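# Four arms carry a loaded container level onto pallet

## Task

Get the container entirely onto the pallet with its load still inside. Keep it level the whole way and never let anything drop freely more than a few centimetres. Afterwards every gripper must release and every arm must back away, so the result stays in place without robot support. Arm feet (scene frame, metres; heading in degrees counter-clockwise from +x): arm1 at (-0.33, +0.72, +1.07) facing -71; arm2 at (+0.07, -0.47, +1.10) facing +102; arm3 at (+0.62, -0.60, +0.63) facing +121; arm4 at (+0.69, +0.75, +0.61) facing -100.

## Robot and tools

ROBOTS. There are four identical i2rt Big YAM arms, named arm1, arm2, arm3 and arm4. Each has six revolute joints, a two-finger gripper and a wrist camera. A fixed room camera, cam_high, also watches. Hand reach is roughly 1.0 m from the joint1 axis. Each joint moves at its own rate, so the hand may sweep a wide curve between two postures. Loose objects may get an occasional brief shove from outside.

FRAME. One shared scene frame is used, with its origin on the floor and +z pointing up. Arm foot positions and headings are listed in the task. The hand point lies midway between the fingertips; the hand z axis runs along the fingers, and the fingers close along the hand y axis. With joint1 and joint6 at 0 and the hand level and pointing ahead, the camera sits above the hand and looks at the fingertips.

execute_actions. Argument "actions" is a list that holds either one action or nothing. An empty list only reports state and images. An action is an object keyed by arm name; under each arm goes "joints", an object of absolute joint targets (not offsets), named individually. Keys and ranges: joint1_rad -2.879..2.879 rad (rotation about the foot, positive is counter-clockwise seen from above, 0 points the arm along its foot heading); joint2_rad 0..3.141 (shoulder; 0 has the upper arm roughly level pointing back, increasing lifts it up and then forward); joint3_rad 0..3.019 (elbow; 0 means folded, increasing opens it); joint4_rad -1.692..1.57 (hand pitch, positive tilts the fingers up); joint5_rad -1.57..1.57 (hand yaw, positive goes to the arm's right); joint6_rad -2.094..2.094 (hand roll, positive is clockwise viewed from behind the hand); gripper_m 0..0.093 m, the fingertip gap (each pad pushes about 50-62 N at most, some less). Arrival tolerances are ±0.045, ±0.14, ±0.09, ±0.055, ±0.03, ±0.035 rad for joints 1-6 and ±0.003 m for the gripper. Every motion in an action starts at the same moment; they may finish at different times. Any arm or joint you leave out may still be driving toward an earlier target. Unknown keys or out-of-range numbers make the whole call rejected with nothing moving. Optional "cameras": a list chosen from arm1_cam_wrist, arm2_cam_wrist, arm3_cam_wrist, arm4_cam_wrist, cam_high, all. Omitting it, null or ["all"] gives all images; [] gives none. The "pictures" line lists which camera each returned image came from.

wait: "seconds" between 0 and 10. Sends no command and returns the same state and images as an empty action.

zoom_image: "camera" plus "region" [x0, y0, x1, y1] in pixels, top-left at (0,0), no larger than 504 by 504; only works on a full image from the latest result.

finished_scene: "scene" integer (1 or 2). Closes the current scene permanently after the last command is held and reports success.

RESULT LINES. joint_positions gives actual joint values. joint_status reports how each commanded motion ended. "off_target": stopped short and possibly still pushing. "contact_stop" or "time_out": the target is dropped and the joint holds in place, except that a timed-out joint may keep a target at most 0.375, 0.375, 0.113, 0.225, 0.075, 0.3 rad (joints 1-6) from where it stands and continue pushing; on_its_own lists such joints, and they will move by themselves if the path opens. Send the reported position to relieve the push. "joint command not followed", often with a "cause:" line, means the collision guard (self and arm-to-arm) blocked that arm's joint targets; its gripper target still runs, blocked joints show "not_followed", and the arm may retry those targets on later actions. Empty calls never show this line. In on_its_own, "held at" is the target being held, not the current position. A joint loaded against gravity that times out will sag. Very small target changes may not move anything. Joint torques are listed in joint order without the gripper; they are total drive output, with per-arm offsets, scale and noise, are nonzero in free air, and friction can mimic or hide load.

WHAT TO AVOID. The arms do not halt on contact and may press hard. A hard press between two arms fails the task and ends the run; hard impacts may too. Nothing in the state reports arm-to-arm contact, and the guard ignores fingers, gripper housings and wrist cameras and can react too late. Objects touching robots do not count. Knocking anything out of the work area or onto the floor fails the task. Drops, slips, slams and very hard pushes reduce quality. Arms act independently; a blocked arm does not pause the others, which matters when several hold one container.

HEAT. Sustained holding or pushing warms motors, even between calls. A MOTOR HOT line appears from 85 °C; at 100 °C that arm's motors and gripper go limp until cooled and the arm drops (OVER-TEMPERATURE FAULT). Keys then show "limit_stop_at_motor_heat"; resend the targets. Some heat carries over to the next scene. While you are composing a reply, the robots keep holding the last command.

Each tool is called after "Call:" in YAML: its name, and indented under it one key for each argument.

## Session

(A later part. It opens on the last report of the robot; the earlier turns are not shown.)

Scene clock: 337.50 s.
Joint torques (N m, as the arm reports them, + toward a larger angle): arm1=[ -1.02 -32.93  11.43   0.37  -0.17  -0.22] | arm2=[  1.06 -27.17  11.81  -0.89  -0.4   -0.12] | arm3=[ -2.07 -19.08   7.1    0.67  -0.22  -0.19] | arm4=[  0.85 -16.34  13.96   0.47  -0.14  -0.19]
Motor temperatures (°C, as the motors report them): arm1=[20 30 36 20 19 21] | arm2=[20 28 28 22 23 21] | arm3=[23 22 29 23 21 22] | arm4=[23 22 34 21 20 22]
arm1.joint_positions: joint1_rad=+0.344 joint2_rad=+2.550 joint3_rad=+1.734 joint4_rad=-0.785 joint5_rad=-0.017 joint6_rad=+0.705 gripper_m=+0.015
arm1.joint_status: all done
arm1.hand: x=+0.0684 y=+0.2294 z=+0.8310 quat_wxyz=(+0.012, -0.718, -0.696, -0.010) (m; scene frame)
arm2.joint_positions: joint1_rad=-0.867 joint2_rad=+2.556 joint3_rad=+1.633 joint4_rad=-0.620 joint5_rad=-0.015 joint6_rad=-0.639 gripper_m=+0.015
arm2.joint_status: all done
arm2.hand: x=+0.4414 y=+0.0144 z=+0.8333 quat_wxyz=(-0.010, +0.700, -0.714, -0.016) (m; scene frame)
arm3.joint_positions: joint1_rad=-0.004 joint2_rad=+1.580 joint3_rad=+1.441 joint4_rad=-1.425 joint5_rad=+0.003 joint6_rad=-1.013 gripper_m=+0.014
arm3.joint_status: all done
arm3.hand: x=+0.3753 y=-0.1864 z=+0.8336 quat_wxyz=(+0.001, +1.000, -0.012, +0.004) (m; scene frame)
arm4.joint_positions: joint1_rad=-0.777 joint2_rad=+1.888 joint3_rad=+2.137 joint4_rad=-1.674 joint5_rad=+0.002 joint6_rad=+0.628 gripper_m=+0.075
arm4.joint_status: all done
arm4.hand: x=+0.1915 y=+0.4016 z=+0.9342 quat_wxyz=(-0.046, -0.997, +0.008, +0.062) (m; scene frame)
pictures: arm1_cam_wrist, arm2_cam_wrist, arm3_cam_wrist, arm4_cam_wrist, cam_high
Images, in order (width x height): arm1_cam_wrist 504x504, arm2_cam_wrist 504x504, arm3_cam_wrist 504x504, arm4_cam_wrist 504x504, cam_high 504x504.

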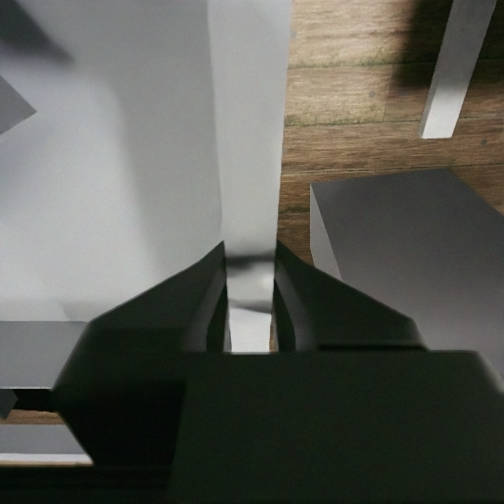

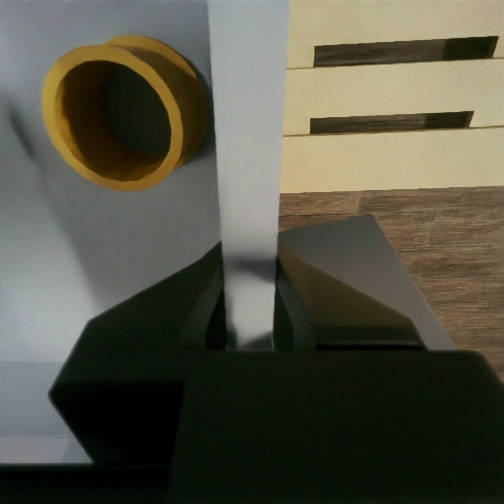

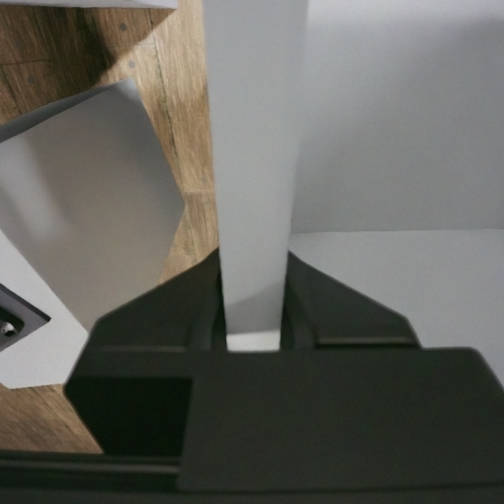

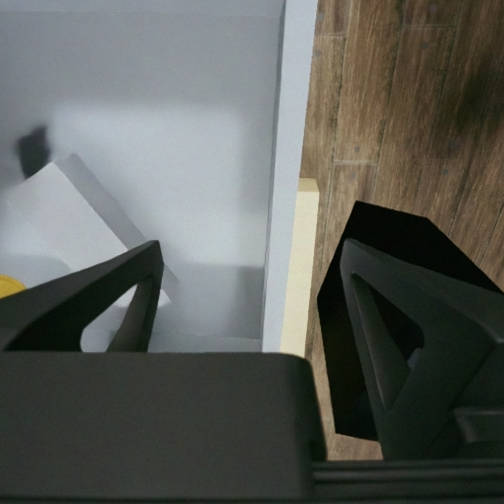

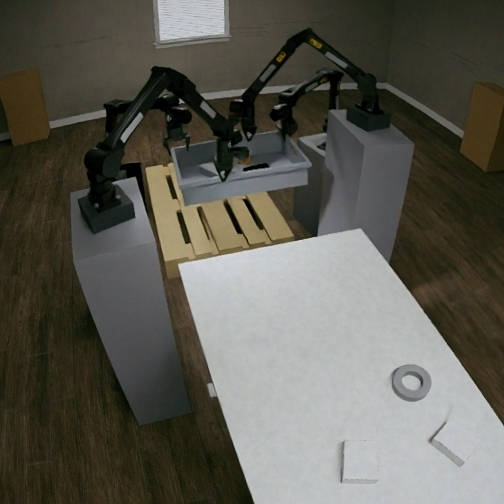

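Call:
execute_actions:
  actions:
    - {"arm4":{"joints":{"joint1_rad":-0.802,"joint2_rad":1.905,"joint3_rad":2.08,"joint4_rad":-1.66,"joint6_rad":0.6}}}
  cameras: []

Call:
execute_actions:
  actions:
    - {"arm4":{"joints":{"joint2_rad":1.94,"joint3_rad":1.945,"joint4_rad":-1.56}}}
  cameras: ["arm4_cam_wrist"]

Scene clock: 351.97 s.
Joint torques (N m, as the arm reports them, + toward a larger angle): arm1=[ -0.94 -33.    11.45   0.37  -0.17  -0.2 ] | arm2=[  1.13 -27.21  11.82  -0.91  -0.4   -0.12] | arm3=[ -2.3  -18.74   7.14   0.61  -0.18  -0.22] | arm4=[  0.38 -15.56  11.25   1.05  -0.14  -0.19]
Motor temperatures (°C, as the motors report them): arm1=[20 31 36 20 19 21] | arm2=[20 29 29 22 23 21] | arm3=[23 22 29 23 21 22] | arm4=[23 22 34 21 20 22]
arm1.joint_positions: joint1_rad=+0.344 joint2_rad=+2.550 joint3_rad=+1.734 joint4_rad=-0.785 joint5_rad=-0.017 joint6_rad=+0.705 gripper_m=+0.015
arm1.joint_status: not commanded
arm1.hand: x=+0.0684 y=+0.2294 z=+0.8310 quat_wxyz=(+0.012, -0.718, -0.696, -0.010) (m; scene frame)
arm2.joint_positions: joint1_rad=-0.867 joint2_rad=+2.556 joint3_rad=+1.633 joint4_rad=-0.620 joint5_rad=-0.015 joint6_rad=-0.639 gripper_m=+0.015
arm2.joint_status: not commanded
arm2.hand: x=+0.4414 y=+0.0144 z=+0.8333 quat_wxyz=(-0.010, +0.700, -0.714, -0.016) (m; scene frame)
arm3.joint_positions: joint1_rad=-0.004 joint2_rad=+1.580 joint3_rad=+1.441 joint4_rad=-1.425 joint5_rad=+0.003 joint6_rad=-1.013 gripper_m=+0.014
arm3.joint_status: not commanded
arm3.hand: x=+0.3753 y=-0.1864 z=+0.8336 quat_wxyz=(+0.001, +1.000, -0.012, +0.004) (m; scene frame)
arm4.joint_positions: joint1_rad=-0.794 joint2_rad=+1.889 joint3_rad=+2.075 joint4_rad=-1.672 joint5_rad=+0.002 joint6_rad=+0.616 gripper_m=+0.075
arm4.joint_status: all done
arm4.hand: x=+0.1930 y=+0.4154 z=+0.9090 quat_wxyz=(-0.028, -0.999, +0.010, +0.037) (m; scene frame)
pictures: none
No camera images: the call's "cameras" was empty. Leave "cameras" out to get every camera's image.

Scene clock: 353.17 s.
Joint torques (N m, as the arm reports them, + toward a larger angle): arm1=[ -0.88 -32.98  11.45   0.38  -0.17  -0.2 ] | arm2=[  1.08 -27.24  11.81  -0.92  -0.4   -0.12] | arm3=[ -2.08 -18.73   7.15   0.67  -0.2   -0.22] | arm4=[  0.8  -16.87  11.32   0.94  -0.14  -0.18]
Motor temperatures (°C, as the motors report them): arm1=[20 31 36 20 19 21] | arm2=[20 29 29 22 23 21] | arm3=[23 22 29 23 21 22] | arm4=[23 22 33 21 20 22]
arm1.joint_positions: joint1_rad=+0.344 joint2_rad=+2.550 joint3_rad=+1.734 joint4_rad=-0.785 joint5_rad=-0.017 joint6_rad=+0.705 gripper_m=+0.015
arm1.joint_status: not commanded
arm1.hand: x=+0.0684 y=+0.2294 z=+0.8310 quat_wxyz=(+0.012, -0.718, -0.696, -0.010) (m; scene frame)
arm2.joint_positions: joint1_rad=-0.867 joint2_rad=+2.556 joint3_rad=+1.633 joint4_rad=-0.620 joint5_rad=-0.015 joint6_rad=-0.639 gripper_m=+0.015
arm2.joint_status: not commanded
arm2.hand: x=+0.4414 y=+0.0144 z=+0.8333 quat_wxyz=(-0.010, +0.700, -0.714, -0.016) (m; scene frame)
arm3.joint_positions: joint1_rad=-0.004 joint2_rad=+1.580 joint3_rad=+1.441 joint4_rad=-1.425 joint5_rad=+0.003 joint6_rad=-1.013 gripper_m=+0.014
arm3.joint_status: not commanded
arm3.hand: x=+0.3753 y=-0.1864 z=+0.8336 quat_wxyz=(+0.001, +1.000, -0.012, +0.004) (m; scene frame)
arm4.joint_positions: joint1_rad=-0.794 joint2_rad=+1.929 joint3_rad=+1.939 joint4_rad=-1.574 joint5_rad=+0.002 joint6_rad=+0.616 gripper_m=+0.075
arm4.joint_status: all done
arm4.hand: x=+0.1920 y=+0.4142 z=+0.8336 quat_wxyz=(-0.006, -1.000, +0.010, +0.005) (m; scene frame)
pictures: arm4_cam_wrist
Images, in order (width x height): arm4_cam_wrist 504x504.

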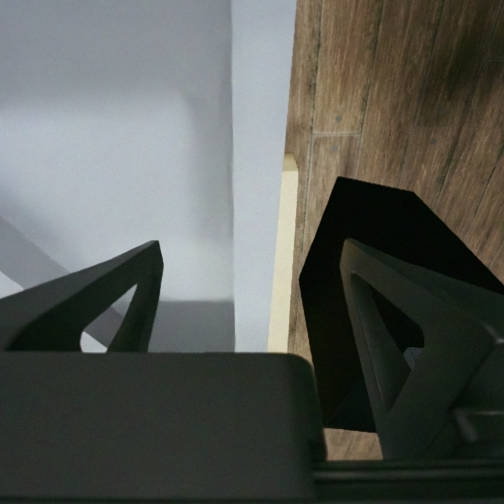

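Call:
execute_actions:
  actions:
    - {"arm4":{"joints":{"joint1_rad":-0.81,"joint3_rad":1.89,"joint4_rad":-1.512}}}
  cameras: ["arm4_cam_wrist"]

Call:
execute_actions:
  actions:
    - {"arm4":{"joints":{"gripper_m":0}}}
  cameras: ["arm4_cam_wrist"]

Scene clock: 361.53 s.
Joint torques (N m, as the arm reports them, + toward a larger angle): arm1=[ -0.87 -33.08  11.44   0.36  -0.17  -0.21] | arm2=[  1.07 -27.31  11.81  -0.91  -0.4   -0.13] | arm3=[ -2.02 -18.33   7.17   0.67  -0.21  -0.25] | arm4=[  0.4  -16.34  11.33   0.94  -0.14  -0.18]
Motor temperatures (°C, as the motors report them): arm1=[20 31 36 20 19 21] | arm2=[20 29 29 22 23 21] | arm3=[23 22 29 23 21 22] | arm4=[23 22 33 21 20 22]
arm1.joint_positions: joint1_rad=+0.344 joint2_rad=+2.550 joint3_rad=+1.734 joint4_rad=-0.785 joint5_rad=-0.017 joint6_rad=+0.705 gripper_m=+0.015
arm1.joint_status: not commanded
arm1.hand: x=+0.0684 y=+0.2294 z=+0.8310 quat_wxyz=(+0.012, -0.718, -0.696, -0.010) (m; scene frame)
arm2.joint_positions: joint1_rad=-0.867 joint2_rad=+2.556 joint3_rad=+1.633 joint4_rad=-0.620 joint5_rad=-0.015 joint6_rad=-0.639 gripper_m=+0.015
arm2.joint_status: not commanded
arm2.hand: x=+0.4414 y=+0.0144 z=+0.8333 quat_wxyz=(-0.010, +0.700, -0.714, -0.016) (m; scene frame)
arm3.joint_positions: joint1_rad=-0.004 joint2_rad=+1.580 joint3_rad=+1.441 joint4_rad=-1.425 joint5_rad=+0.003 joint6_rad=-1.013 gripper_m=+0.014
arm3.joint_status: not commanded
arm3.hand: x=+0.3753 y=-0.1864 z=+0.8336 quat_wxyz=(+0.001, +1.000, -0.012, +0.004) (m; scene frame)
arm4.joint_positions: joint1_rad=-0.798 joint2_rad=+1.929 joint3_rad=+1.886 joint4_rad=-1.525 joint5_rad=+0.002 joint6_rad=+0.616 gripper_m=+0.075
arm4.joint_status: all done
arm4.hand: x=+0.1917 y=+0.4169 z=+0.8133 quat_wxyz=(-0.005, -1.000, +0.012, +0.004) (m; scene frame)
pictures: arm4_cam_wrist
Images, in order (width x height): arm4_cam_wrist 504x504.

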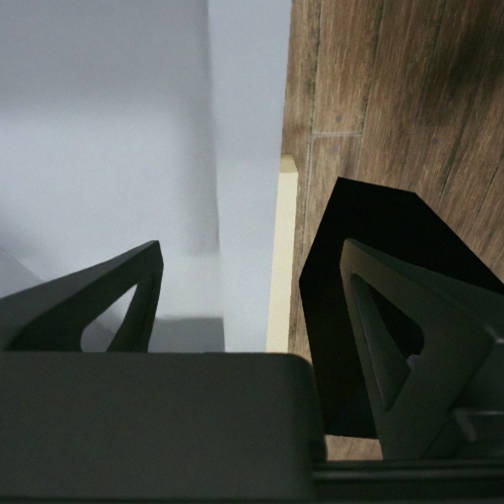

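Scene clock: 362.20 s.
Joint torques (N m, as the arm reports them, + toward a larger angle): arm1=[ -0.67 -32.57  11.29   0.4   -0.21  -0.19] | arm2=[  1.05 -27.29  11.81  -0.9   -0.38  -0.12] | arm3=[ -2.39 -18.82   7.18   0.59  -0.27  -0.21] | arm4=[  0.79 -16.26  11.14   0.7    0.45  -0.21]
Motor temperatures (°C, as the motors report them): arm1=[20 31 36 20 19 21] | arm2=[20 29 29 22 23 21] | arm3=[23 22 29 23 21 22] | arm4=[23 22 33 21 20 22]
arm1.joint_positions: joint1_rad=+0.343 joint2_rad=+2.550 joint3_rad=+1.734 joint4_rad=-0.785 joint5_rad=-0.017 joint6_rad=+0.703 gripper_m=+0.015
arm1.joint_status: not commanded
arm1.hand: x=+0.0681 y=+0.2293 z=+0.8310 quat_wxyz=(+0.012, -0.718, -0.696, -0.010) (m; scene frame)
arm2.joint_positions: joint1_rad=-0.867 joint2_rad=+2.556 joint3_rad=+1.633 joint4_rad=-0.620 joint5_rad=-0.015 joint6_rad=-0.641 gripper_m=+0.015
arm2.joint_status: not commanded
arm2.hand: x=+0.4414 y=+0.0144 z=+0.8333 quat_wxyz=(-0.010, +0.700, -0.714, -0.016) (m; scene frame)
arm3.joint_positions: joint1_rad=-0.004 joint2_rad=+1.580 joint3_rad=+1.440 joint4_rad=-1.424 joint5_rad=+0.005 joint6_rad=-1.014 gripper_m=+0.014
arm3.joint_status: not commanded
arm3.hand: x=+0.3756 y=-0.1865 z=+0.8333 quat_wxyz=(+0.001, +1.000, -0.012, +0.005) (m; scene frame)
arm4.joint_positions: joint1_rad=-0.799 joint2_rad=+1.929 joint3_rad=+1.886 joint4_rad=-1.517 joint5_rad=-0.011 joint6_rad=+0.620 gripper_m=+0.015
arm4.joint_status: gripper_m off_target (ended at +0.015, target +0.000)
arm4.hand: x=+0.1912 y=+0.4141 z=+0.8134 quat_wxyz=(-0.012, -1.000, +0.014, +0.003) (m; scene frame)
pictures: arm4_cam_wrist
Images, in order (width x height): arm4_cam_wrist 504x504.

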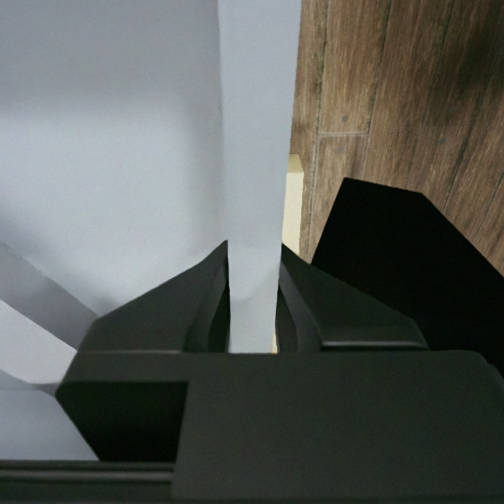

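Call:
execute_actions:
  actions:
    - {"arm1":{"joints":{"joint1_rad":0.343,"joint2_rad":2.535,"joint3_rad":1.765,"joint4_rad":-0.785,"joint6_rad":0.703}},"arm2":{"joints":{"joint1_rad":-0.867,"joint2_rad":2.555,"joint3_rad":1.66,"joint4_rad":-0.625,"joint6_rad":-0.641}},"arm3":{"joints":{"joint1_rad":-0.004,"joint2_rad":1.49,"joint3_rad":1.52,"joint4_rad":-1.425,"joint6_rad":-1.014}},"arm4":{"joints":{"joint1_rad":-0.795,"joint2_rad":1.825,"joint3_rad":1.995,"joint4_rad":-1.54}}}

Scene clock: 370.57 s.
Joint torques (N m, as the arm reports them, + toward a larger angle): arm1=[ -0.79 -27.08   8.64   0.62  -0.18   0.  ] | arm2=[  0.17 -22.76   9.11  -0.23  -0.37   0.04] | arm3=[ -1.65 -24.01  13.4    0.36  -0.48  -0.14] | arm4=[  1.71 -23.44  20.86   0.02   0.48  -0.21]
Motor temperatures (°C, as the motors report them): arm1=[20 31 36 20 19 21] | arm2=[20 29 29 22 23 21] | arm3=[23 22 29 23 21 22] | arm4=[23 23 33 21 20 22]
arm1.joint_positions: joint1_rad=+0.343 joint2_rad=+2.550 joint3_rad=+1.734 joint4_rad=-0.785 joint5_rad=-0.017 joint6_rad=+0.703 gripper_m=+0.015
arm1.joint_status: all done
arm1.hand: x=+0.0681 y=+0.2294 z=+0.8308 quat_wxyz=(+0.013, -0.718, -0.696, -0.010) (m; scene frame)
arm2.joint_positions: joint1_rad=-0.867 joint2_rad=+2.557 joint3_rad=+1.633 joint4_rad=-0.620 joint5_rad=-0.015 joint6_rad=-0.641 gripper_m=+0.015
arm2.joint_status: all done
arm2.hand: x=+0.4414 y=+0.0137 z=+0.8324 quat_wxyz=(-0.009, +0.700, -0.714, -0.016) (m; scene frame)
arm3.joint_positions: joint1_rad=-0.004 joint2_rad=+1.575 joint3_rad=+1.440 joint4_rad=-1.424 joint5_rad=+0.009 joint6_rad=-1.015 gripper_m=+0.014
arm3.joint_status: all done
arm3.hand: x=+0.3763 y=-0.1862 z=+0.8352 quat_wxyz=(-0.002, +1.000, -0.011, +0.006) (m; scene frame)
arm4.joint_positions: joint1_rad=-0.799 joint2_rad=+1.926 joint3_rad=+1.898 joint4_rad=-1.527 joint5_rad=-0.012 joint6_rad=+0.620 gripper_m=+0.015
arm4.joint_status: joint3_rad time_out (moved +0.012 of +0.109); the others done
arm4.on_its_own: joint3_rad reads +1.898 and still pushes toward +1.995 since a time_out
arm4.hand: x=+0.1910 y=+0.4139 z=+0.8193 quat_wxyz=(-0.014, -1.000, +0.014, +0.005) (m; scene frame)
pictures: arm1_cam_wrist, arm2_cam_wrist, arm3_cam_wrist, arm4_cam_wrist, cam_high
Images, in order (width x height): arm1_cam_wrist 504x504, arm2_cam_wrist 504x504, arm3_cam_wrist 504x504, arm4_cam_wrist 504x504, cam_high 504x504.

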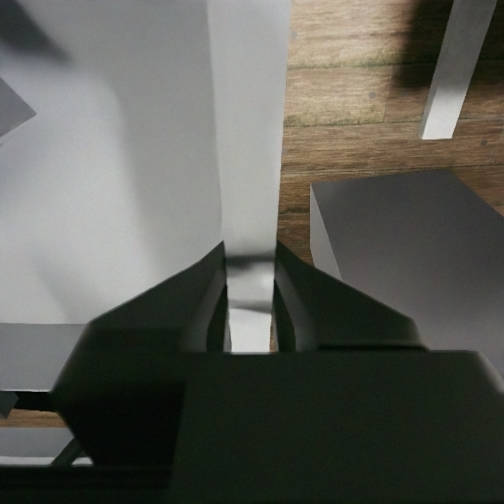

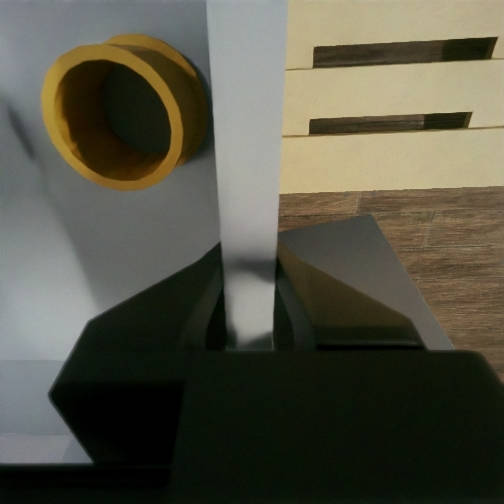

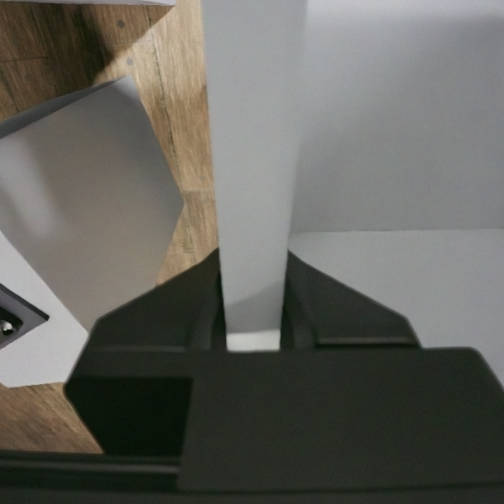

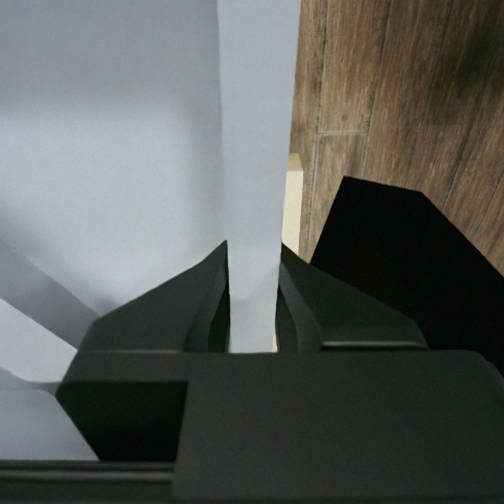

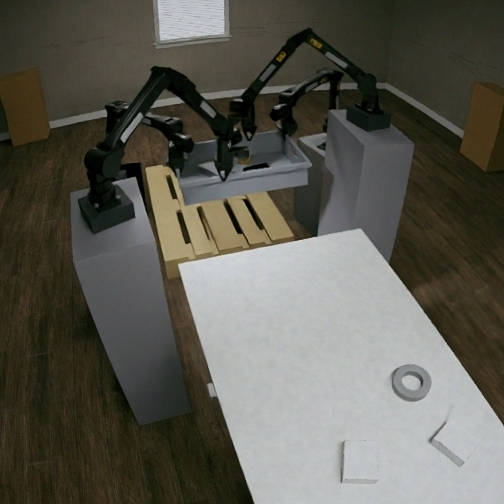

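Call:
execute_actions:
  actions:
    - {"arm1":{"joints":{"gripper_m":0.07}}}
  cameras: ["arm1_cam_wrist","arm3_cam_wrist","arm4_cam_wrist"]

Scene clock: 375.83 s.
Joint torques (N m, as the arm reports them, + toward a larger angle): arm1=[ -0.73 -26.37   8.69   0.64  -0.14   0.  ] | arm2=[  0.14 -22.63   9.1   -0.2   -0.37   0.04] | arm3=[ -1.46 -24.04  13.33   0.3   -0.48  -0.14] | arm4=[  1.72 -23.3   20.86   0.04   0.48  -0.21]
Motor temperatures (°C, as the motors report them): arm1=[20 31 36 20 19 21] | arm2=[20 29 29 22 23 21] | arm3=[23 22 30 23 21 22] | arm4=[23 23 36 21 20 22]
arm1.joint_positions: joint1_rad=+0.343 joint2_rad=+2.545 joint3_rad=+1.734 joint4_rad=-0.785 joint5_rad=-0.018 joint6_rad=+0.703 gripper_m=+0.070
arm1.joint_status: all done
arm1.hand: x=+0.0693 y=+0.2282 z=+0.8335 quat_wxyz=(+0.010, -0.718, -0.696, -0.010) (m; scene frame)
arm2.joint_positions: joint1_rad=-0.867 joint2_rad=+2.557 joint3_rad=+1.633 joint4_rad=-0.620 joint5_rad=-0.015 joint6_rad=-0.641 gripper_m=+0.015
arm2.joint_status: not commanded
arm2.hand: x=+0.4414 y=+0.0137 z=+0.8324 quat_wxyz=(-0.009, +0.700, -0.714, -0.016) (m; scene frame)
arm3.joint_positions: joint1_rad=-0.004 joint2_rad=+1.575 joint3_rad=+1.440 joint4_rad=-1.423 joint5_rad=+0.010 joint6_rad=-1.015 gripper_m=+0.014
arm3.joint_status: not commanded
arm3.hand: x=+0.3764 y=-0.1859 z=+0.8352 quat_wxyz=(-0.003, +1.000, -0.011, +0.006) (m; scene frame)
arm4.joint_positions: joint1_rad=-0.799 joint2_rad=+1.926 joint3_rad=+1.898 joint4_rad=-1.527 joint5_rad=-0.012 joint6_rad=+0.620 gripper_m=+0.015
arm4.joint_status: not commanded
arm4.on_its_own: joint3_rad reads +1.898 and still pushes toward +1.995 since a time_out
arm4.hand: x=+0.1910 y=+0.4139 z=+0.8193 quat_wxyz=(-0.014, -1.000, +0.014, +0.005) (m; scene frame)
pictures: arm1_cam_wrist, arm3_cam_wrist, arm4_cam_wrist
Images, in order (width x height): arm1_cam_wrist 504x504, arm3_cam_wrist 504x504, arm4_cam_wrist 504x504.

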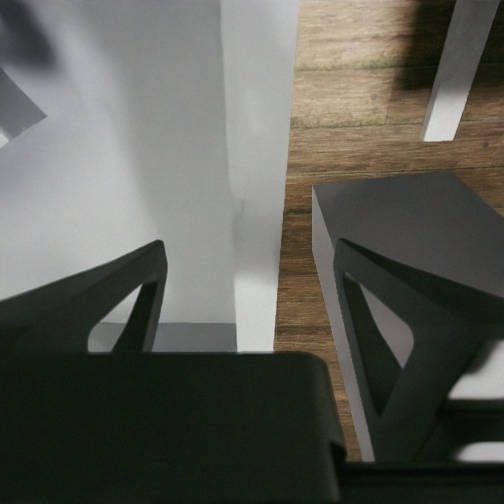

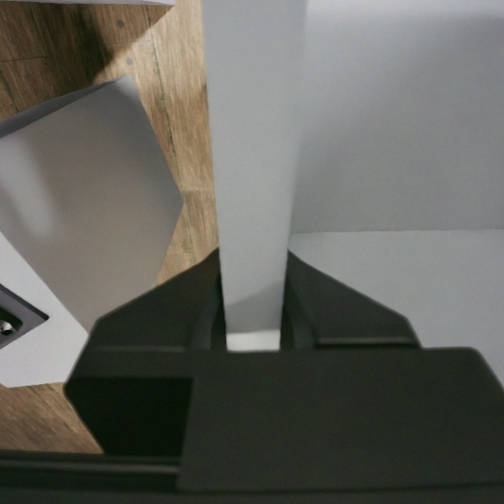

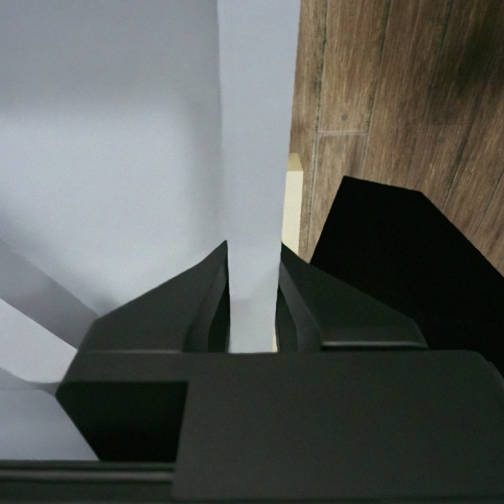

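Call:
execute_actions:
  actions:
    - {"arm1":{"joints":{"joint2_rad":2.44,"joint3_rad":1.72,"joint4_rad":-0.855}},"arm2":{"joints":{"gripper_m":0.07}}}

Scene clock: 382.27 s.
Joint torques (N m, as the arm reports them, + toward a larger angle): arm1=[ -0.53 -23.66   7.28   0.19  -0.12  -0.01] | arm2=[  0.11 -22.81   9.13  -0.22  -0.25   0.04] | arm3=[ -2.   -23.87  13.29   0.38  -0.47  -0.11] | arm4=[  1.78 -23.47  20.85   0.03   0.48  -0.21]
Motor temperatures (°C, as the motors report them): arm1=[20 31 35 20 19 21] | arm2=[20 29 28 22 23 21] | arm3=[23 23 31 23 21 22] | arm4=[23 24 38 21 20 22]
arm1.joint_positions: joint1_rad=+0.343 joint2_rad=+2.425 joint3_rad=+1.718 joint4_rad=-0.842 joint5_rad=-0.018 joint6_rad=+0.703 gripper_m=+0.070
arm1.joint_status: all done
arm1.hand: x=+0.0801 y=+0.2145 z=+0.9036 quat_wxyz=(-0.013, -0.717, -0.697, -0.008) (m; scene frame)
arm2.joint_positions: joint1_rad=-0.867 joint2_rad=+2.557 joint3_rad=+1.633 joint4_rad=-0.620 joint5_rad=-0.019 joint6_rad=-0.641 gripper_m=+0.070
arm2.joint_status: all done
arm2.hand: x=+0.4409 y=+0.0140 z=+0.8325 quat_wxyz=(-0.009, +0.700, -0.714, -0.017) (m; scene frame)
arm3.joint_positions: joint1_rad=-0.004 joint2_rad=+1.575 joint3_rad=+1.440 joint4_rad=-1.422 joint5_rad=+0.009 joint6_rad=-1.015 gripper_m=+0.014
arm3.joint_status: not commanded
arm3.hand: x=+0.3761 y=-0.1860 z=+0.8352 quat_wxyz=(-0.003, +1.000, -0.011, +0.005) (m; scene frame)
arm4.joint_positions: joint1_rad=-0.799 joint2_rad=+1.926 joint3_rad=+1.898 joint4_rad=-1.527 joint5_rad=-0.012 joint6_rad=+0.620 gripper_m=+0.015
arm4.joint_status: not commanded
arm4.on_its_own: joint3_rad reads +1.898 and still pushes toward +1.995 since a time_out
arm4.hand: x=+0.1910 y=+0.4139 z=+0.8193 quat_wxyz=(-0.014, -1.000, +0.014, +0.005) (m; scene frame)
pictures: arm1_cam_wrist, arm2_cam_wrist, arm3_cam_wrist, arm4_cam_wrist, cam_high
Images, in order (width x height): arm1_cam_wrist 504x504, arm2_cam_wrist 504x504, arm3_cam_wrist 504x504, arm4_cam_wrist 504x504, cam_high 504x504.

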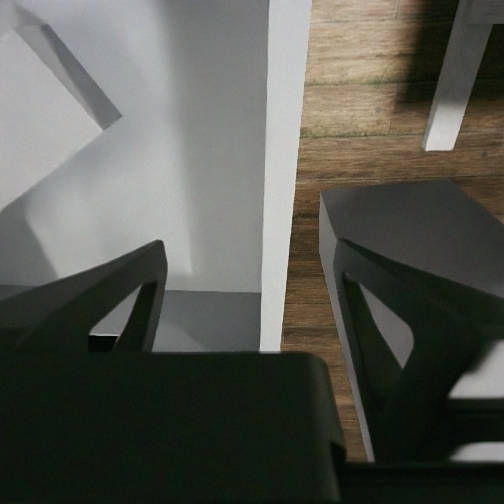

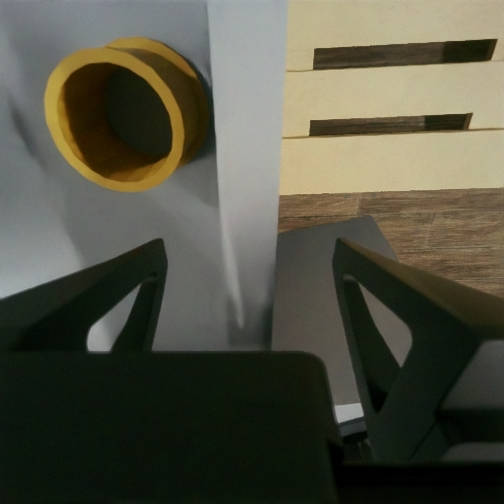

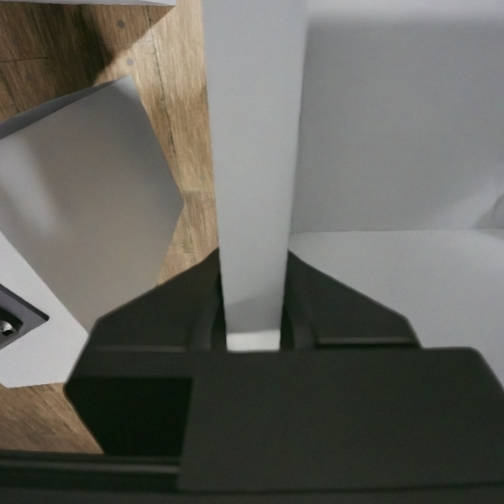

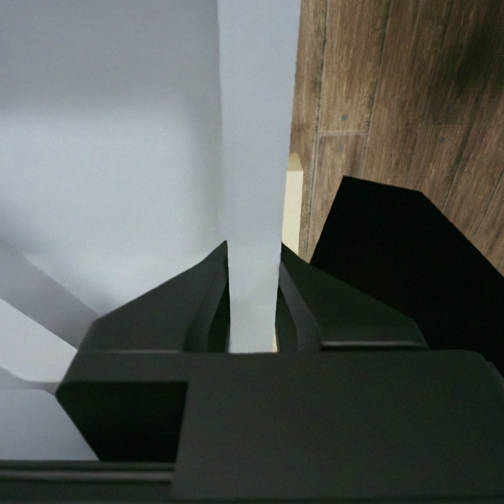

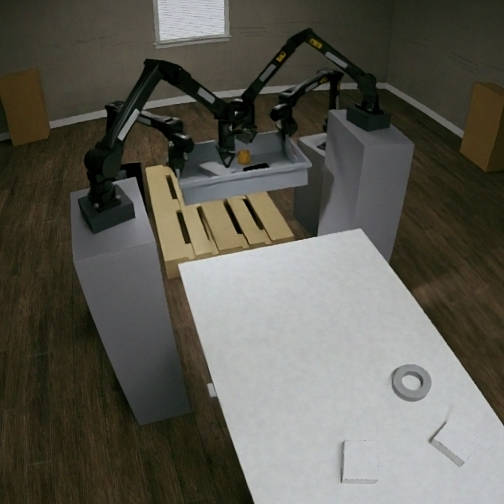

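Call:
execute_actions:
  actions:
    - {"arm1":{"joints":{"joint1_rad":0.0,"joint2_rad":1.4,"joint4_rad":-1.4}},"arm2":{"joints":{"joint2_rad":2.42,"joint3_rad":1.6,"joint4_rad":-0.72}}}
  cameras: []

Call:
execute_actions:
  actions:
    - {"arm1":{"joints":{"joint1_rad":-0.3,"joint2_rad":0.8,"joint3_rad":1.3}},"arm2":{"joints":{"joint2_rad":1.3,"joint4_rad":-1.4}}}

Scene clock: 396.90 s.
Joint torques (N m, as the arm reports them, + toward a larger angle): arm1=[ -1.04 -12.27   9.58   0.92  -0.07  -0.04] | arm2=[  0.14 -21.19   7.42  -0.56  -0.24   0.04] | arm3=[ -1.39 -24.11  13.4    0.28  -0.43  -0.13] | arm4=[  1.74 -23.46  20.86   0.02   0.48  -0.21]
Motor temperatures (°C, as the motors report them): arm1=[20 30 34 20 19 21] | arm2=[20 29 28 22 23 21] | arm3=[23 23 32 23 21 22] | arm4=[23 25 40 21 20 22]
arm1.joint_positions: joint1_rad=+0.004 joint2_rad=+1.394 joint3_rad=+1.715 joint4_rad=-1.386 joint5_rad=-0.020 joint6_rad=+0.703 gripper_m=+0.070
arm1.joint_status: all done
arm1.hand: x=-0.1592 y=+0.2456 z=+1.4895 quat_wxyz=(-0.245, -0.797, -0.549, +0.056) (m; scene frame)
arm2.joint_positions: joint1_rad=-0.867 joint2_rad=+2.404 joint3_rad=+1.603 joint4_rad=-0.706 joint5_rad=-0.019 joint6_rad=-0.641 gripper_m=+0.070
arm2.joint_status: all done
arm2.hand: x=+0.4530 y=+0.0276 z=+0.9155 quat_wxyz=(-0.027, +0.700, -0.714, -0.020) (m; scene frame)
arm3.joint_positions: joint1_rad=-0.004 joint2_rad=+1.575 joint3_rad=+1.440 joint4_rad=-1.422 joint5_rad=+0.009 joint6_rad=-1.015 gripper_m=+0.014
arm3.joint_status: not commanded
arm3.hand: x=+0.3761 y=-0.1860 z=+0.8352 quat_wxyz=(-0.003, +1.000, -0.011, +0.005) (m; scene frame)
arm4.joint_positions: joint1_rad=-0.799 joint2_rad=+1.926 joint3_rad=+1.898 joint4_rad=-1.527 joint5_rad=-0.012 joint6_rad=+0.620 gripper_m=+0.015
arm4.joint_status: not commanded
arm4.on_its_own: joint3_rad reads +1.898 and still pushes toward +1.995 since a time_out
arm4.hand: x=+0.1910 y=+0.4139 z=+0.8193 quat_wxyz=(-0.014, -1.000, +0.014, +0.005) (m; scene frame)
pictures: none
No camera images: the call's "cameras" was empty. Leave "cameras" out to get every camera's image.

Scene clock: 398.60 s.
Joint torques (N m, as the arm reports them, + toward a larger angle): arm1=[-0.57 -2.48  8.51  1.26 -0.03 -0.05] | arm2=[-0.01 -7.28 11.58  0.18 -0.23  0.06] | arm3=[ -1.33 -23.93  13.4    0.29  -0.44  -0.13] | arm4=[  1.75 -23.48  20.87   0.01   0.48  -0.21]
Motor temperatures (°C, as the motors report them): arm1=[20 30 34 20 19 21] | arm2=[20 29 28 22 23 21] | arm3=[23 23 32 23 21 22] | arm4=[23 25 40 21 20 22]
arm1.joint_positions: joint1_rad=-0.301 joint2_rad=+0.801 joint3_rad=+1.303 joint4_rad=-1.388 joint5_rad=-0.021 joint6_rad=+0.703 gripper_m=+0.070
arm1.joint_status: all done
arm1.hand: x=-0.3157 y=+0.4232 z=+1.5112 quat_wxyz=(-0.312, -0.847, -0.411, +0.127) (m; scene frame)
arm2.joint_positions: joint1_rad=-0.867 joint2_rad=+1.275 joint3_rad=+1.598 joint4_rad=-1.384 joint5_rad=-0.019 joint6_rad=-0.641 gripper_m=+0.070
arm2.joint_status: all done
arm2.hand: x=+0.3564 y=-0.1101 z=+1.5202 quat_wxyz=(-0.246, +0.678, -0.691, -0.049) (m; scene frame)
arm3.joint_positions: joint1_rad=-0.004 joint2_rad=+1.575 joint3_rad=+1.440 joint4_rad=-1.422 joint5_rad=+0.009 joint6_rad=-1.015 gripper_m=+0.014
arm3.joint_status: not commanded
arm3.hand: x=+0.3761 y=-0.1860 z=+0.8352 quat_wxyz=(-0.003, +1.000, -0.011, +0.005) (m; scene frame)
arm4.joint_positions: joint1_rad=-0.799 joint2_rad=+1.926 joint3_rad=+1.898 joint4_rad=-1.527 joint5_rad=-0.012 joint6_rad=+0.620 gripper_m=+0.015
arm4.joint_status: not commanded
arm4.on_its_own: joint3_rad reads +1.898 and still pushes toward +1.995 since a time_out
arm4.hand: x=+0.1910 y=+0.4139 z=+0.8193 quat_wxyz=(-0.014, -1.000, +0.014, +0.005) (m; scene frame)
pictures: arm1_cam_wrist, arm2_cam_wrist, arm3_cam_wrist, arm4_cam_wrist, cam_high
Images, in order (width x height): arm1_cam_wrist 504x504, arm2_cam_wrist 504x504, arm3_cam_wrist 504x504, arm4_cam_wrist 504x504, cam_high 504x504.

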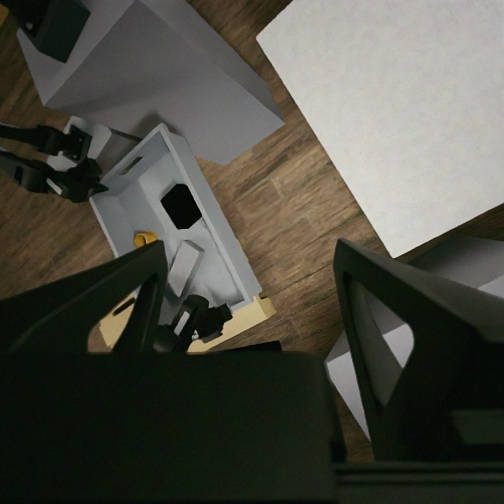

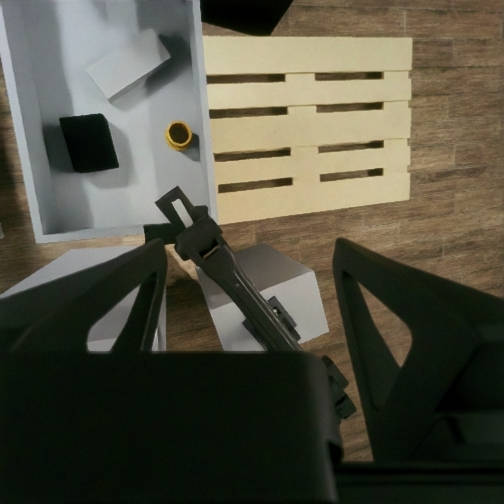

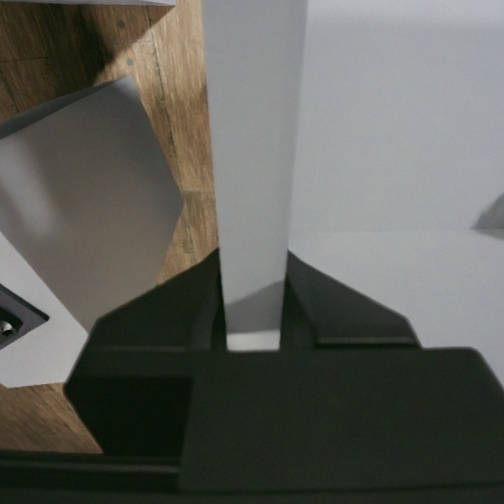

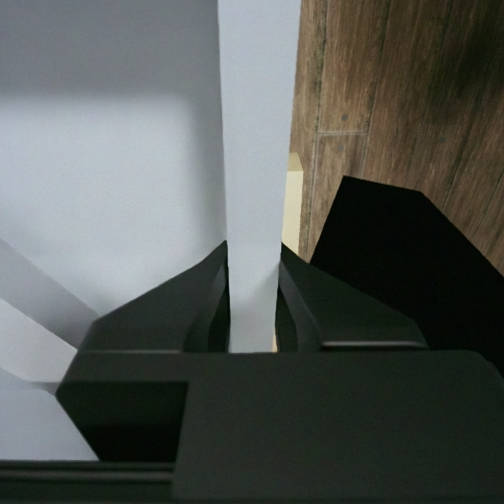

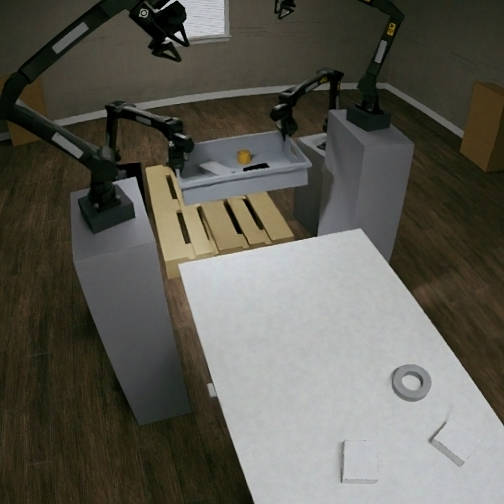

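Call:
execute_actions:
  actions: []

Scene clock: 414.97 s.
Joint torques (N m, as the arm reports them, + toward a larger angle): arm1=[-0.59 -2.09  8.43  1.26 -0.03 -0.04] | arm2=[ 0.02 -7.47 11.6   0.18 -0.23  0.07] | arm3=[ -1.45 -24.53  13.28   0.33  -0.43  -0.14] | arm4=[  1.7  -23.46  20.86   0.02   0.48  -0.22]
Motor temperatures (°C, as the motors report them): arm1=[20 28 34 20 19 21] | arm2=[20 27 29 22 23 21] | arm3=[23 23 33 23 22 22] | arm4=[23 25 41 21 20 22]
arm1.joint_positions: joint1_rad=-0.301 joint2_rad=+0.801 joint3_rad=+1.303 joint4_rad=-1.388 joint5_rad=-0.021 joint6_rad=+0.703 gripper_m=+0.070
arm1.joint_status: all done
arm1.hand: x=-0.3157 y=+0.4232 z=+1.5112 quat_wxyz=(-0.312, -0.847, -0.411, +0.127) (m; scene frame)
arm2.joint_positions: joint1_rad=-0.867 joint2_rad=+1.275 joint3_rad=+1.598 joint4_rad=-1.384 joint5_rad=-0.019 joint6_rad=-0.641 gripper_m=+0.070
arm2.joint_status: all done
arm2.hand: x=+0.3564 y=-0.1101 z=+1.5202 quat_wxyz=(-0.246, +0.678, -0.691, -0.049) (m; scene frame)
arm3.joint_positions: joint1_rad=-0.004 joint2_rad=+1.575 joint3_rad=+1.440 joint4_rad=-1.422 joint5_rad=+0.009 joint6_rad=-1.015 gripper_m=+0.014
arm3.joint_status: not commanded
arm3.hand: x=+0.3761 y=-0.1860 z=+0.8352 quat_wxyz=(-0.003, +1.000, -0.011, +0.005) (m; scene frame)
arm4.joint_positions: joint1_rad=-0.799 joint2_rad=+1.926 joint3_rad=+1.898 joint4_rad=-1.527 joint5_rad=-0.012 joint6_rad=+0.620 gripper_m=+0.015
arm4.joint_status: not commanded
arm4.on_its_own: joint3_rad reads +1.898 and still pushes toward +1.995 since a time_out
arm4.hand: x=+0.1910 y=+0.4139 z=+0.8193 quat_wxyz=(-0.014, -1.000, +0.014, +0.005) (m; scene frame)
pictures: arm1_cam_wrist, arm2_cam_wrist, arm3_cam_wrist, arm4_cam_wrist, cam_high
Images, in order (width x height): arm1_cam_wrist 504x504, arm2_cam_wrist 504x504, arm3_cam_wrist 504x504, arm4_cam_wrist 504x504, cam_high 504x504.

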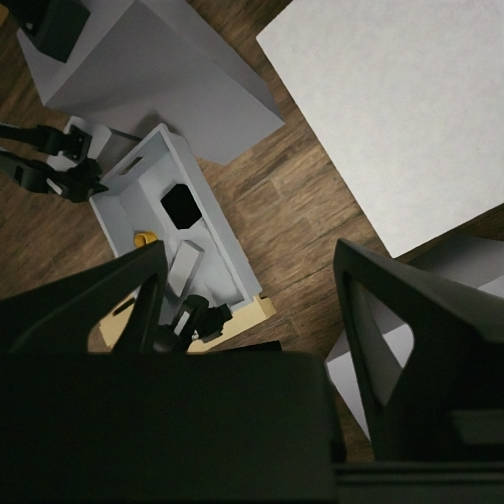

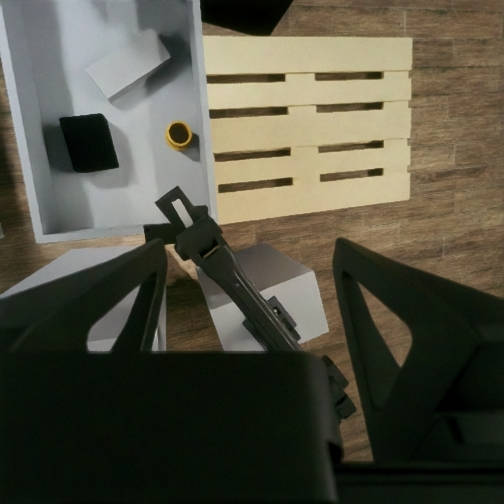

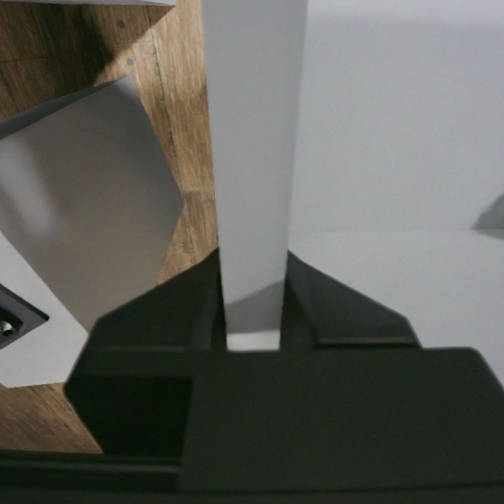

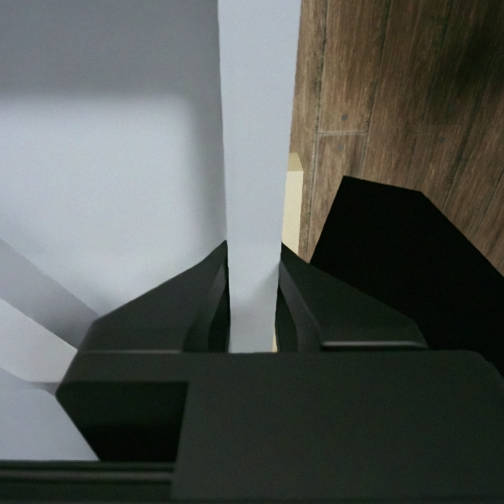

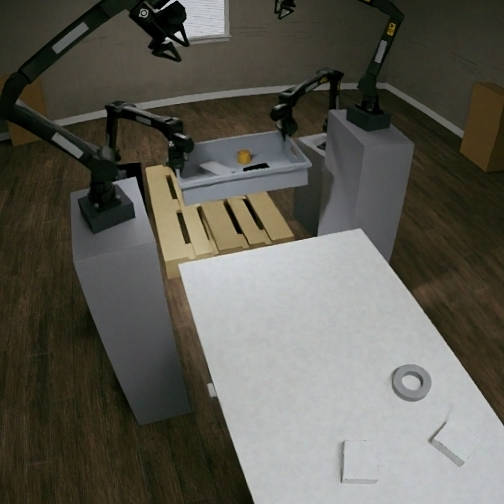

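Call:
execute_actions:
  actions:
    - {"arm3":{"joints":{"joint1_rad":-0.103,"joint2_rad":1.447,"joint3_rad":1.357,"joint4_rad":-1.333,"joint6_rad":-1.111}},"arm4":{"joints":{"joint1_rad":-0.738,"joint2_rad":1.73,"joint3_rad":1.748,"joint4_rad":-1.428,"joint6_rad":0.657}}}
  cameras: ["arm3_cam_wrist","arm4_cam_wrist"]

Scene clock: 429.10 s.
Joint torques (N m, as the arm reports them, + toward a larger angle): arm1=[-0.53 -2.13  8.47  1.23 -0.03 -0.05] | arm2=[ 0.01 -7.44 11.6   0.18 -0.22  0.07] | arm3=[ -1.69 -22.8   10.76   0.4   -0.58  -0.09] | arm4=[  2.11 -21.71  16.57   0.52   0.28  -0.19]
Motor temperatures (°C, as the motors report them): arm1=[20 27 34 20 19 21] | arm2=[20 27 29 22 23 21] | arm3=[23 23 33 23 22 22] | arm4=[23 26 41 21 20 22]
arm1.joint_positions: joint1_rad=-0.301 joint2_rad=+0.801 joint3_rad=+1.303 joint4_rad=-1.388 joint5_rad=-0.021 joint6_rad=+0.703 gripper_m=+0.070
arm1.joint_status: not commanded
arm1.hand: x=-0.3157 y=+0.4232 z=+1.5112 quat_wxyz=(-0.312, -0.847, -0.411, +0.127) (m; scene frame)
arm2.joint_positions: joint1_rad=-0.867 joint2_rad=+1.275 joint3_rad=+1.598 joint4_rad=-1.384 joint5_rad=-0.019 joint6_rad=-0.641 gripper_m=+0.070
arm2.joint_status: not commanded
arm2.hand: x=+0.3564 y=-0.1101 z=+1.5202 quat_wxyz=(-0.246, +0.678, -0.691, -0.049) (m; scene frame)
arm3.joint_positions: joint1_rad=-0.104 joint2_rad=+1.532 joint3_rad=+1.309 joint4_rad=-1.335 joint5_rad=+0.012 joint6_rad=-1.117 gripper_m=+0.014
arm3.joint_status: all done
arm3.hand: x=+0.4283 y=-0.1845 z=+0.8054 quat_wxyz=(-0.004, +1.000, -0.010, +0.007) (m; scene frame)
arm4.joint_positions: joint1_rad=-0.745 joint2_rad=+1.827 joint3_rad=+1.691 joint4_rad=-1.430 joint5_rad=-0.007 joint6_rad=+0.673 gripper_m=+0.015
arm4.joint_status: all done
arm4.hand: x=+0.2408 y=+0.4119 z=+0.7958 quat_wxyz=(-0.009, -1.000, +0.014, +0.002) (m; scene frame)
pictures: arm3_cam_wrist, arm4_cam_wrist
Images, in order (width x height): arm3_cam_wrist 504x504, arm4_cam_wrist 504x504.

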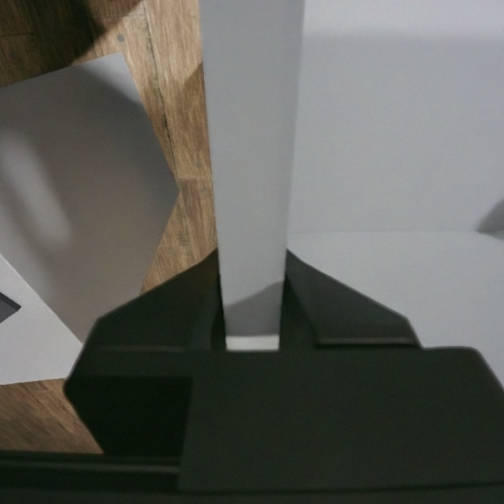

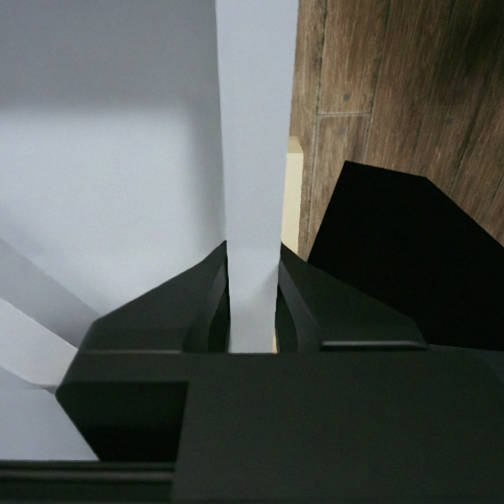

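Call:
execute_actions:
  actions:
    - {"arm3":{"joints":{"joint1_rad":-0.230,"joint2_rad":1.414,"joint3_rad":1.222,"joint4_rad":-1.248,"joint6_rad":-1.233}},"arm4":{"joints":{"joint1_rad":-0.667,"joint2_rad":1.633,"joint3_rad":1.508,"joint4_rad":-1.305,"joint6_rad":0.72}}}
  cameras: []

Scene clock: 438.07 s.
Joint torques (N m, as the arm reports them, + toward a larger angle): arm1=[-0.62 -2.13  8.48  1.26 -0.03 -0.05] | arm2=[-0.02 -7.44 11.59  0.19 -0.23  0.07] | arm3=[ -0.83 -21.48  10.22   0.34  -0.51  -0.04] | arm4=[  1.28 -19.96  15.83   0.25   0.57  -0.34]
Motor temperatures (°C, as the motors report them): arm1=[20 27 34 20 19 21] | arm2=[20 27 29 22 23 21] | arm3=[23 23 32 23 22 22] | arm4=[23 25 39 21 20 22]
arm1.joint_positions: joint1_rad=-0.301 joint2_rad=+0.801 joint3_rad=+1.303 joint4_rad=-1.388 joint5_rad=-0.021 joint6_rad=+0.703 gripper_m=+0.070
arm1.joint_status: not commanded
arm1.hand: x=-0.3157 y=+0.4232 z=+1.5112 quat_wxyz=(-0.312, -0.847, -0.411, +0.127) (m; scene frame)
arm2.joint_positions: joint1_rad=-0.867 joint2_rad=+1.275 joint3_rad=+1.598 joint4_rad=-1.384 joint5_rad=-0.019 joint6_rad=-0.641 gripper_m=+0.070
arm2.joint_status: not commanded
arm2.hand: x=+0.3564 y=-0.1101 z=+1.5202 quat_wxyz=(-0.246, +0.678, -0.691, -0.049) (m; scene frame)
arm3.joint_positions: joint1_rad=-0.236 joint2_rad=+1.493 joint3_rad=+1.179 joint4_rad=-1.245 joint5_rad=+0.010 joint6_rad=-1.244 gripper_m=+0.014
arm3.joint_status: all done
arm3.hand: x=+0.4911 y=-0.1871 z=+0.7742 quat_wxyz=(-0.002, +1.000, -0.013, +0.008) (m; scene frame)
arm4.joint_positions: joint1_rad=-0.666 joint2_rad=+1.726 joint3_rad=+1.455 joint4_rad=-1.301 joint5_rad=-0.013 joint6_rad=+0.753 gripper_m=+0.015
arm4.joint_status: all done
arm4.hand: x=+0.3056 y=+0.4077 z=+0.7597 quat_wxyz=(-0.009, -1.000, +0.014, -0.003) (m; scene frame)
pictures: none
No camera images: the call's "cameras" was empty. Leave "cameras" out to get every camera's image.

Call:
execute_actions:
  actions:
    - {"arm3":{"joints":{"joint1_rad":-0.366,"joint2_rad":1.43,"joint3_rad":1.109,"joint4_rad":-1.14,"joint6_rad":-1.368}},"arm4":{"joints":{"joint1_rad":-0.588,"joint2_rad":1.562,"joint3_rad":1.306,"joint4_rad":-1.178,"joint6_rad":0.805}}}
  cameras: ["arm3_cam_wrist","arm4_cam_wrist"]

Scene clock: 448.97 s.
Joint torques (N m, as the arm reports them, + toward a larger angle): arm1=[-0.52 -2.09  8.45  1.28 -0.02 -0.04] | arm2=[-0.04 -7.45 11.6   0.17 -0.23  0.07] | arm3=[ -1.08 -20.08   9.59   0.08  -0.35  -0.04] | arm4=[  0.28 -18.43  15.25   0.21   0.55  -0.42]
Motor temperatures (°C, as the motors report them): arm1=[20 26 34 20 19 21] | arm2=[20 26 29 22 23 21] | arm3=[23 23 32 23 22 22] | arm4=[23 25 38 21 20 22]
arm1.joint_positions: joint1_rad=-0.301 joint2_rad=+0.801 joint3_rad=+1.303 joint4_rad=-1.388 joint5_rad=-0.021 joint6_rad=+0.703 gripper_m=+0.070
arm1.joint_status: not commanded
arm1.hand: x=-0.3157 y=+0.4232 z=+1.5112 quat_wxyz=(-0.312, -0.847, -0.411, +0.127) (m; scene frame)
arm2.joint_positions: joint1_rad=-0.867 joint2_rad=+1.275 joint3_rad=+1.598 joint4_rad=-1.384 joint5_rad=-0.019 joint6_rad=-0.641 gripper_m=+0.070
arm2.joint_status: not commanded
arm2.hand: x=+0.3564 y=-0.1101 z=+1.5202 quat_wxyz=(-0.246, +0.678, -0.691, -0.049) (m; scene frame)
arm3.joint_positions: joint1_rad=-0.372 joint2_rad=+1.493 joint3_rad=+1.074 joint4_rad=-1.132 joint5_rad=+0.007 joint6_rad=-1.377 gripper_m=+0.014
arm3.joint_status: all done
arm3.hand: x=+0.5494 y=-0.1872 z=+0.7371 quat_wxyz=(-0.005, +1.000, -0.014, +0.006) (m; scene frame)
arm4.joint_positions: joint1_rad=-0.578 joint2_rad=+1.649 joint3_rad=+1.256 joint4_rad=-1.172 joint5_rad=-0.013 joint6_rad=+0.843 gripper_m=+0.015
arm4.joint_status: joint6_rad off_target (ended at +0.843, target +0.805); the others done
arm4.hand: x=+0.3658 y=+0.4058 z=+0.7239 quat_wxyz=(-0.011, -1.000, +0.016, -0.001) (m; scene frame)
pictures: arm3_cam_wrist, arm4_cam_wrist
Images, in order (width x height): arm3_cam_wrist 504x504, arm4_cam_wrist 504x504.

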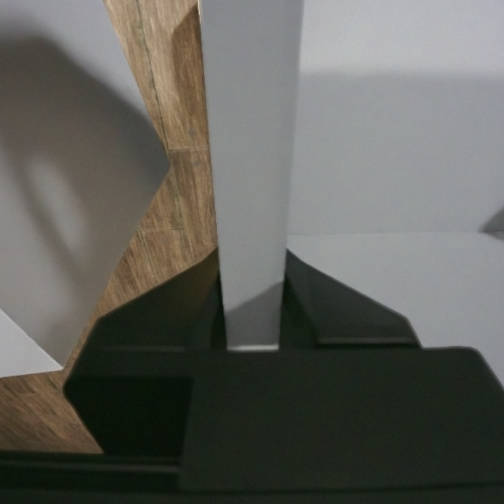

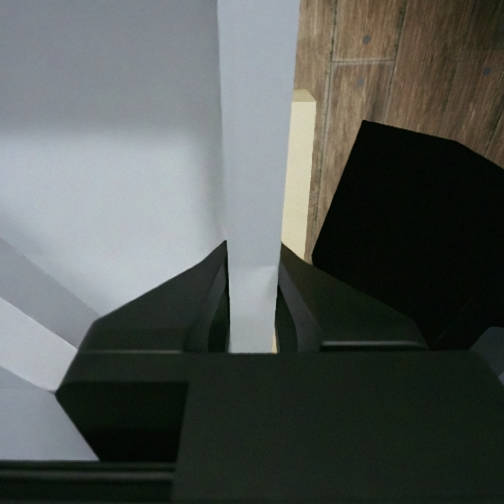

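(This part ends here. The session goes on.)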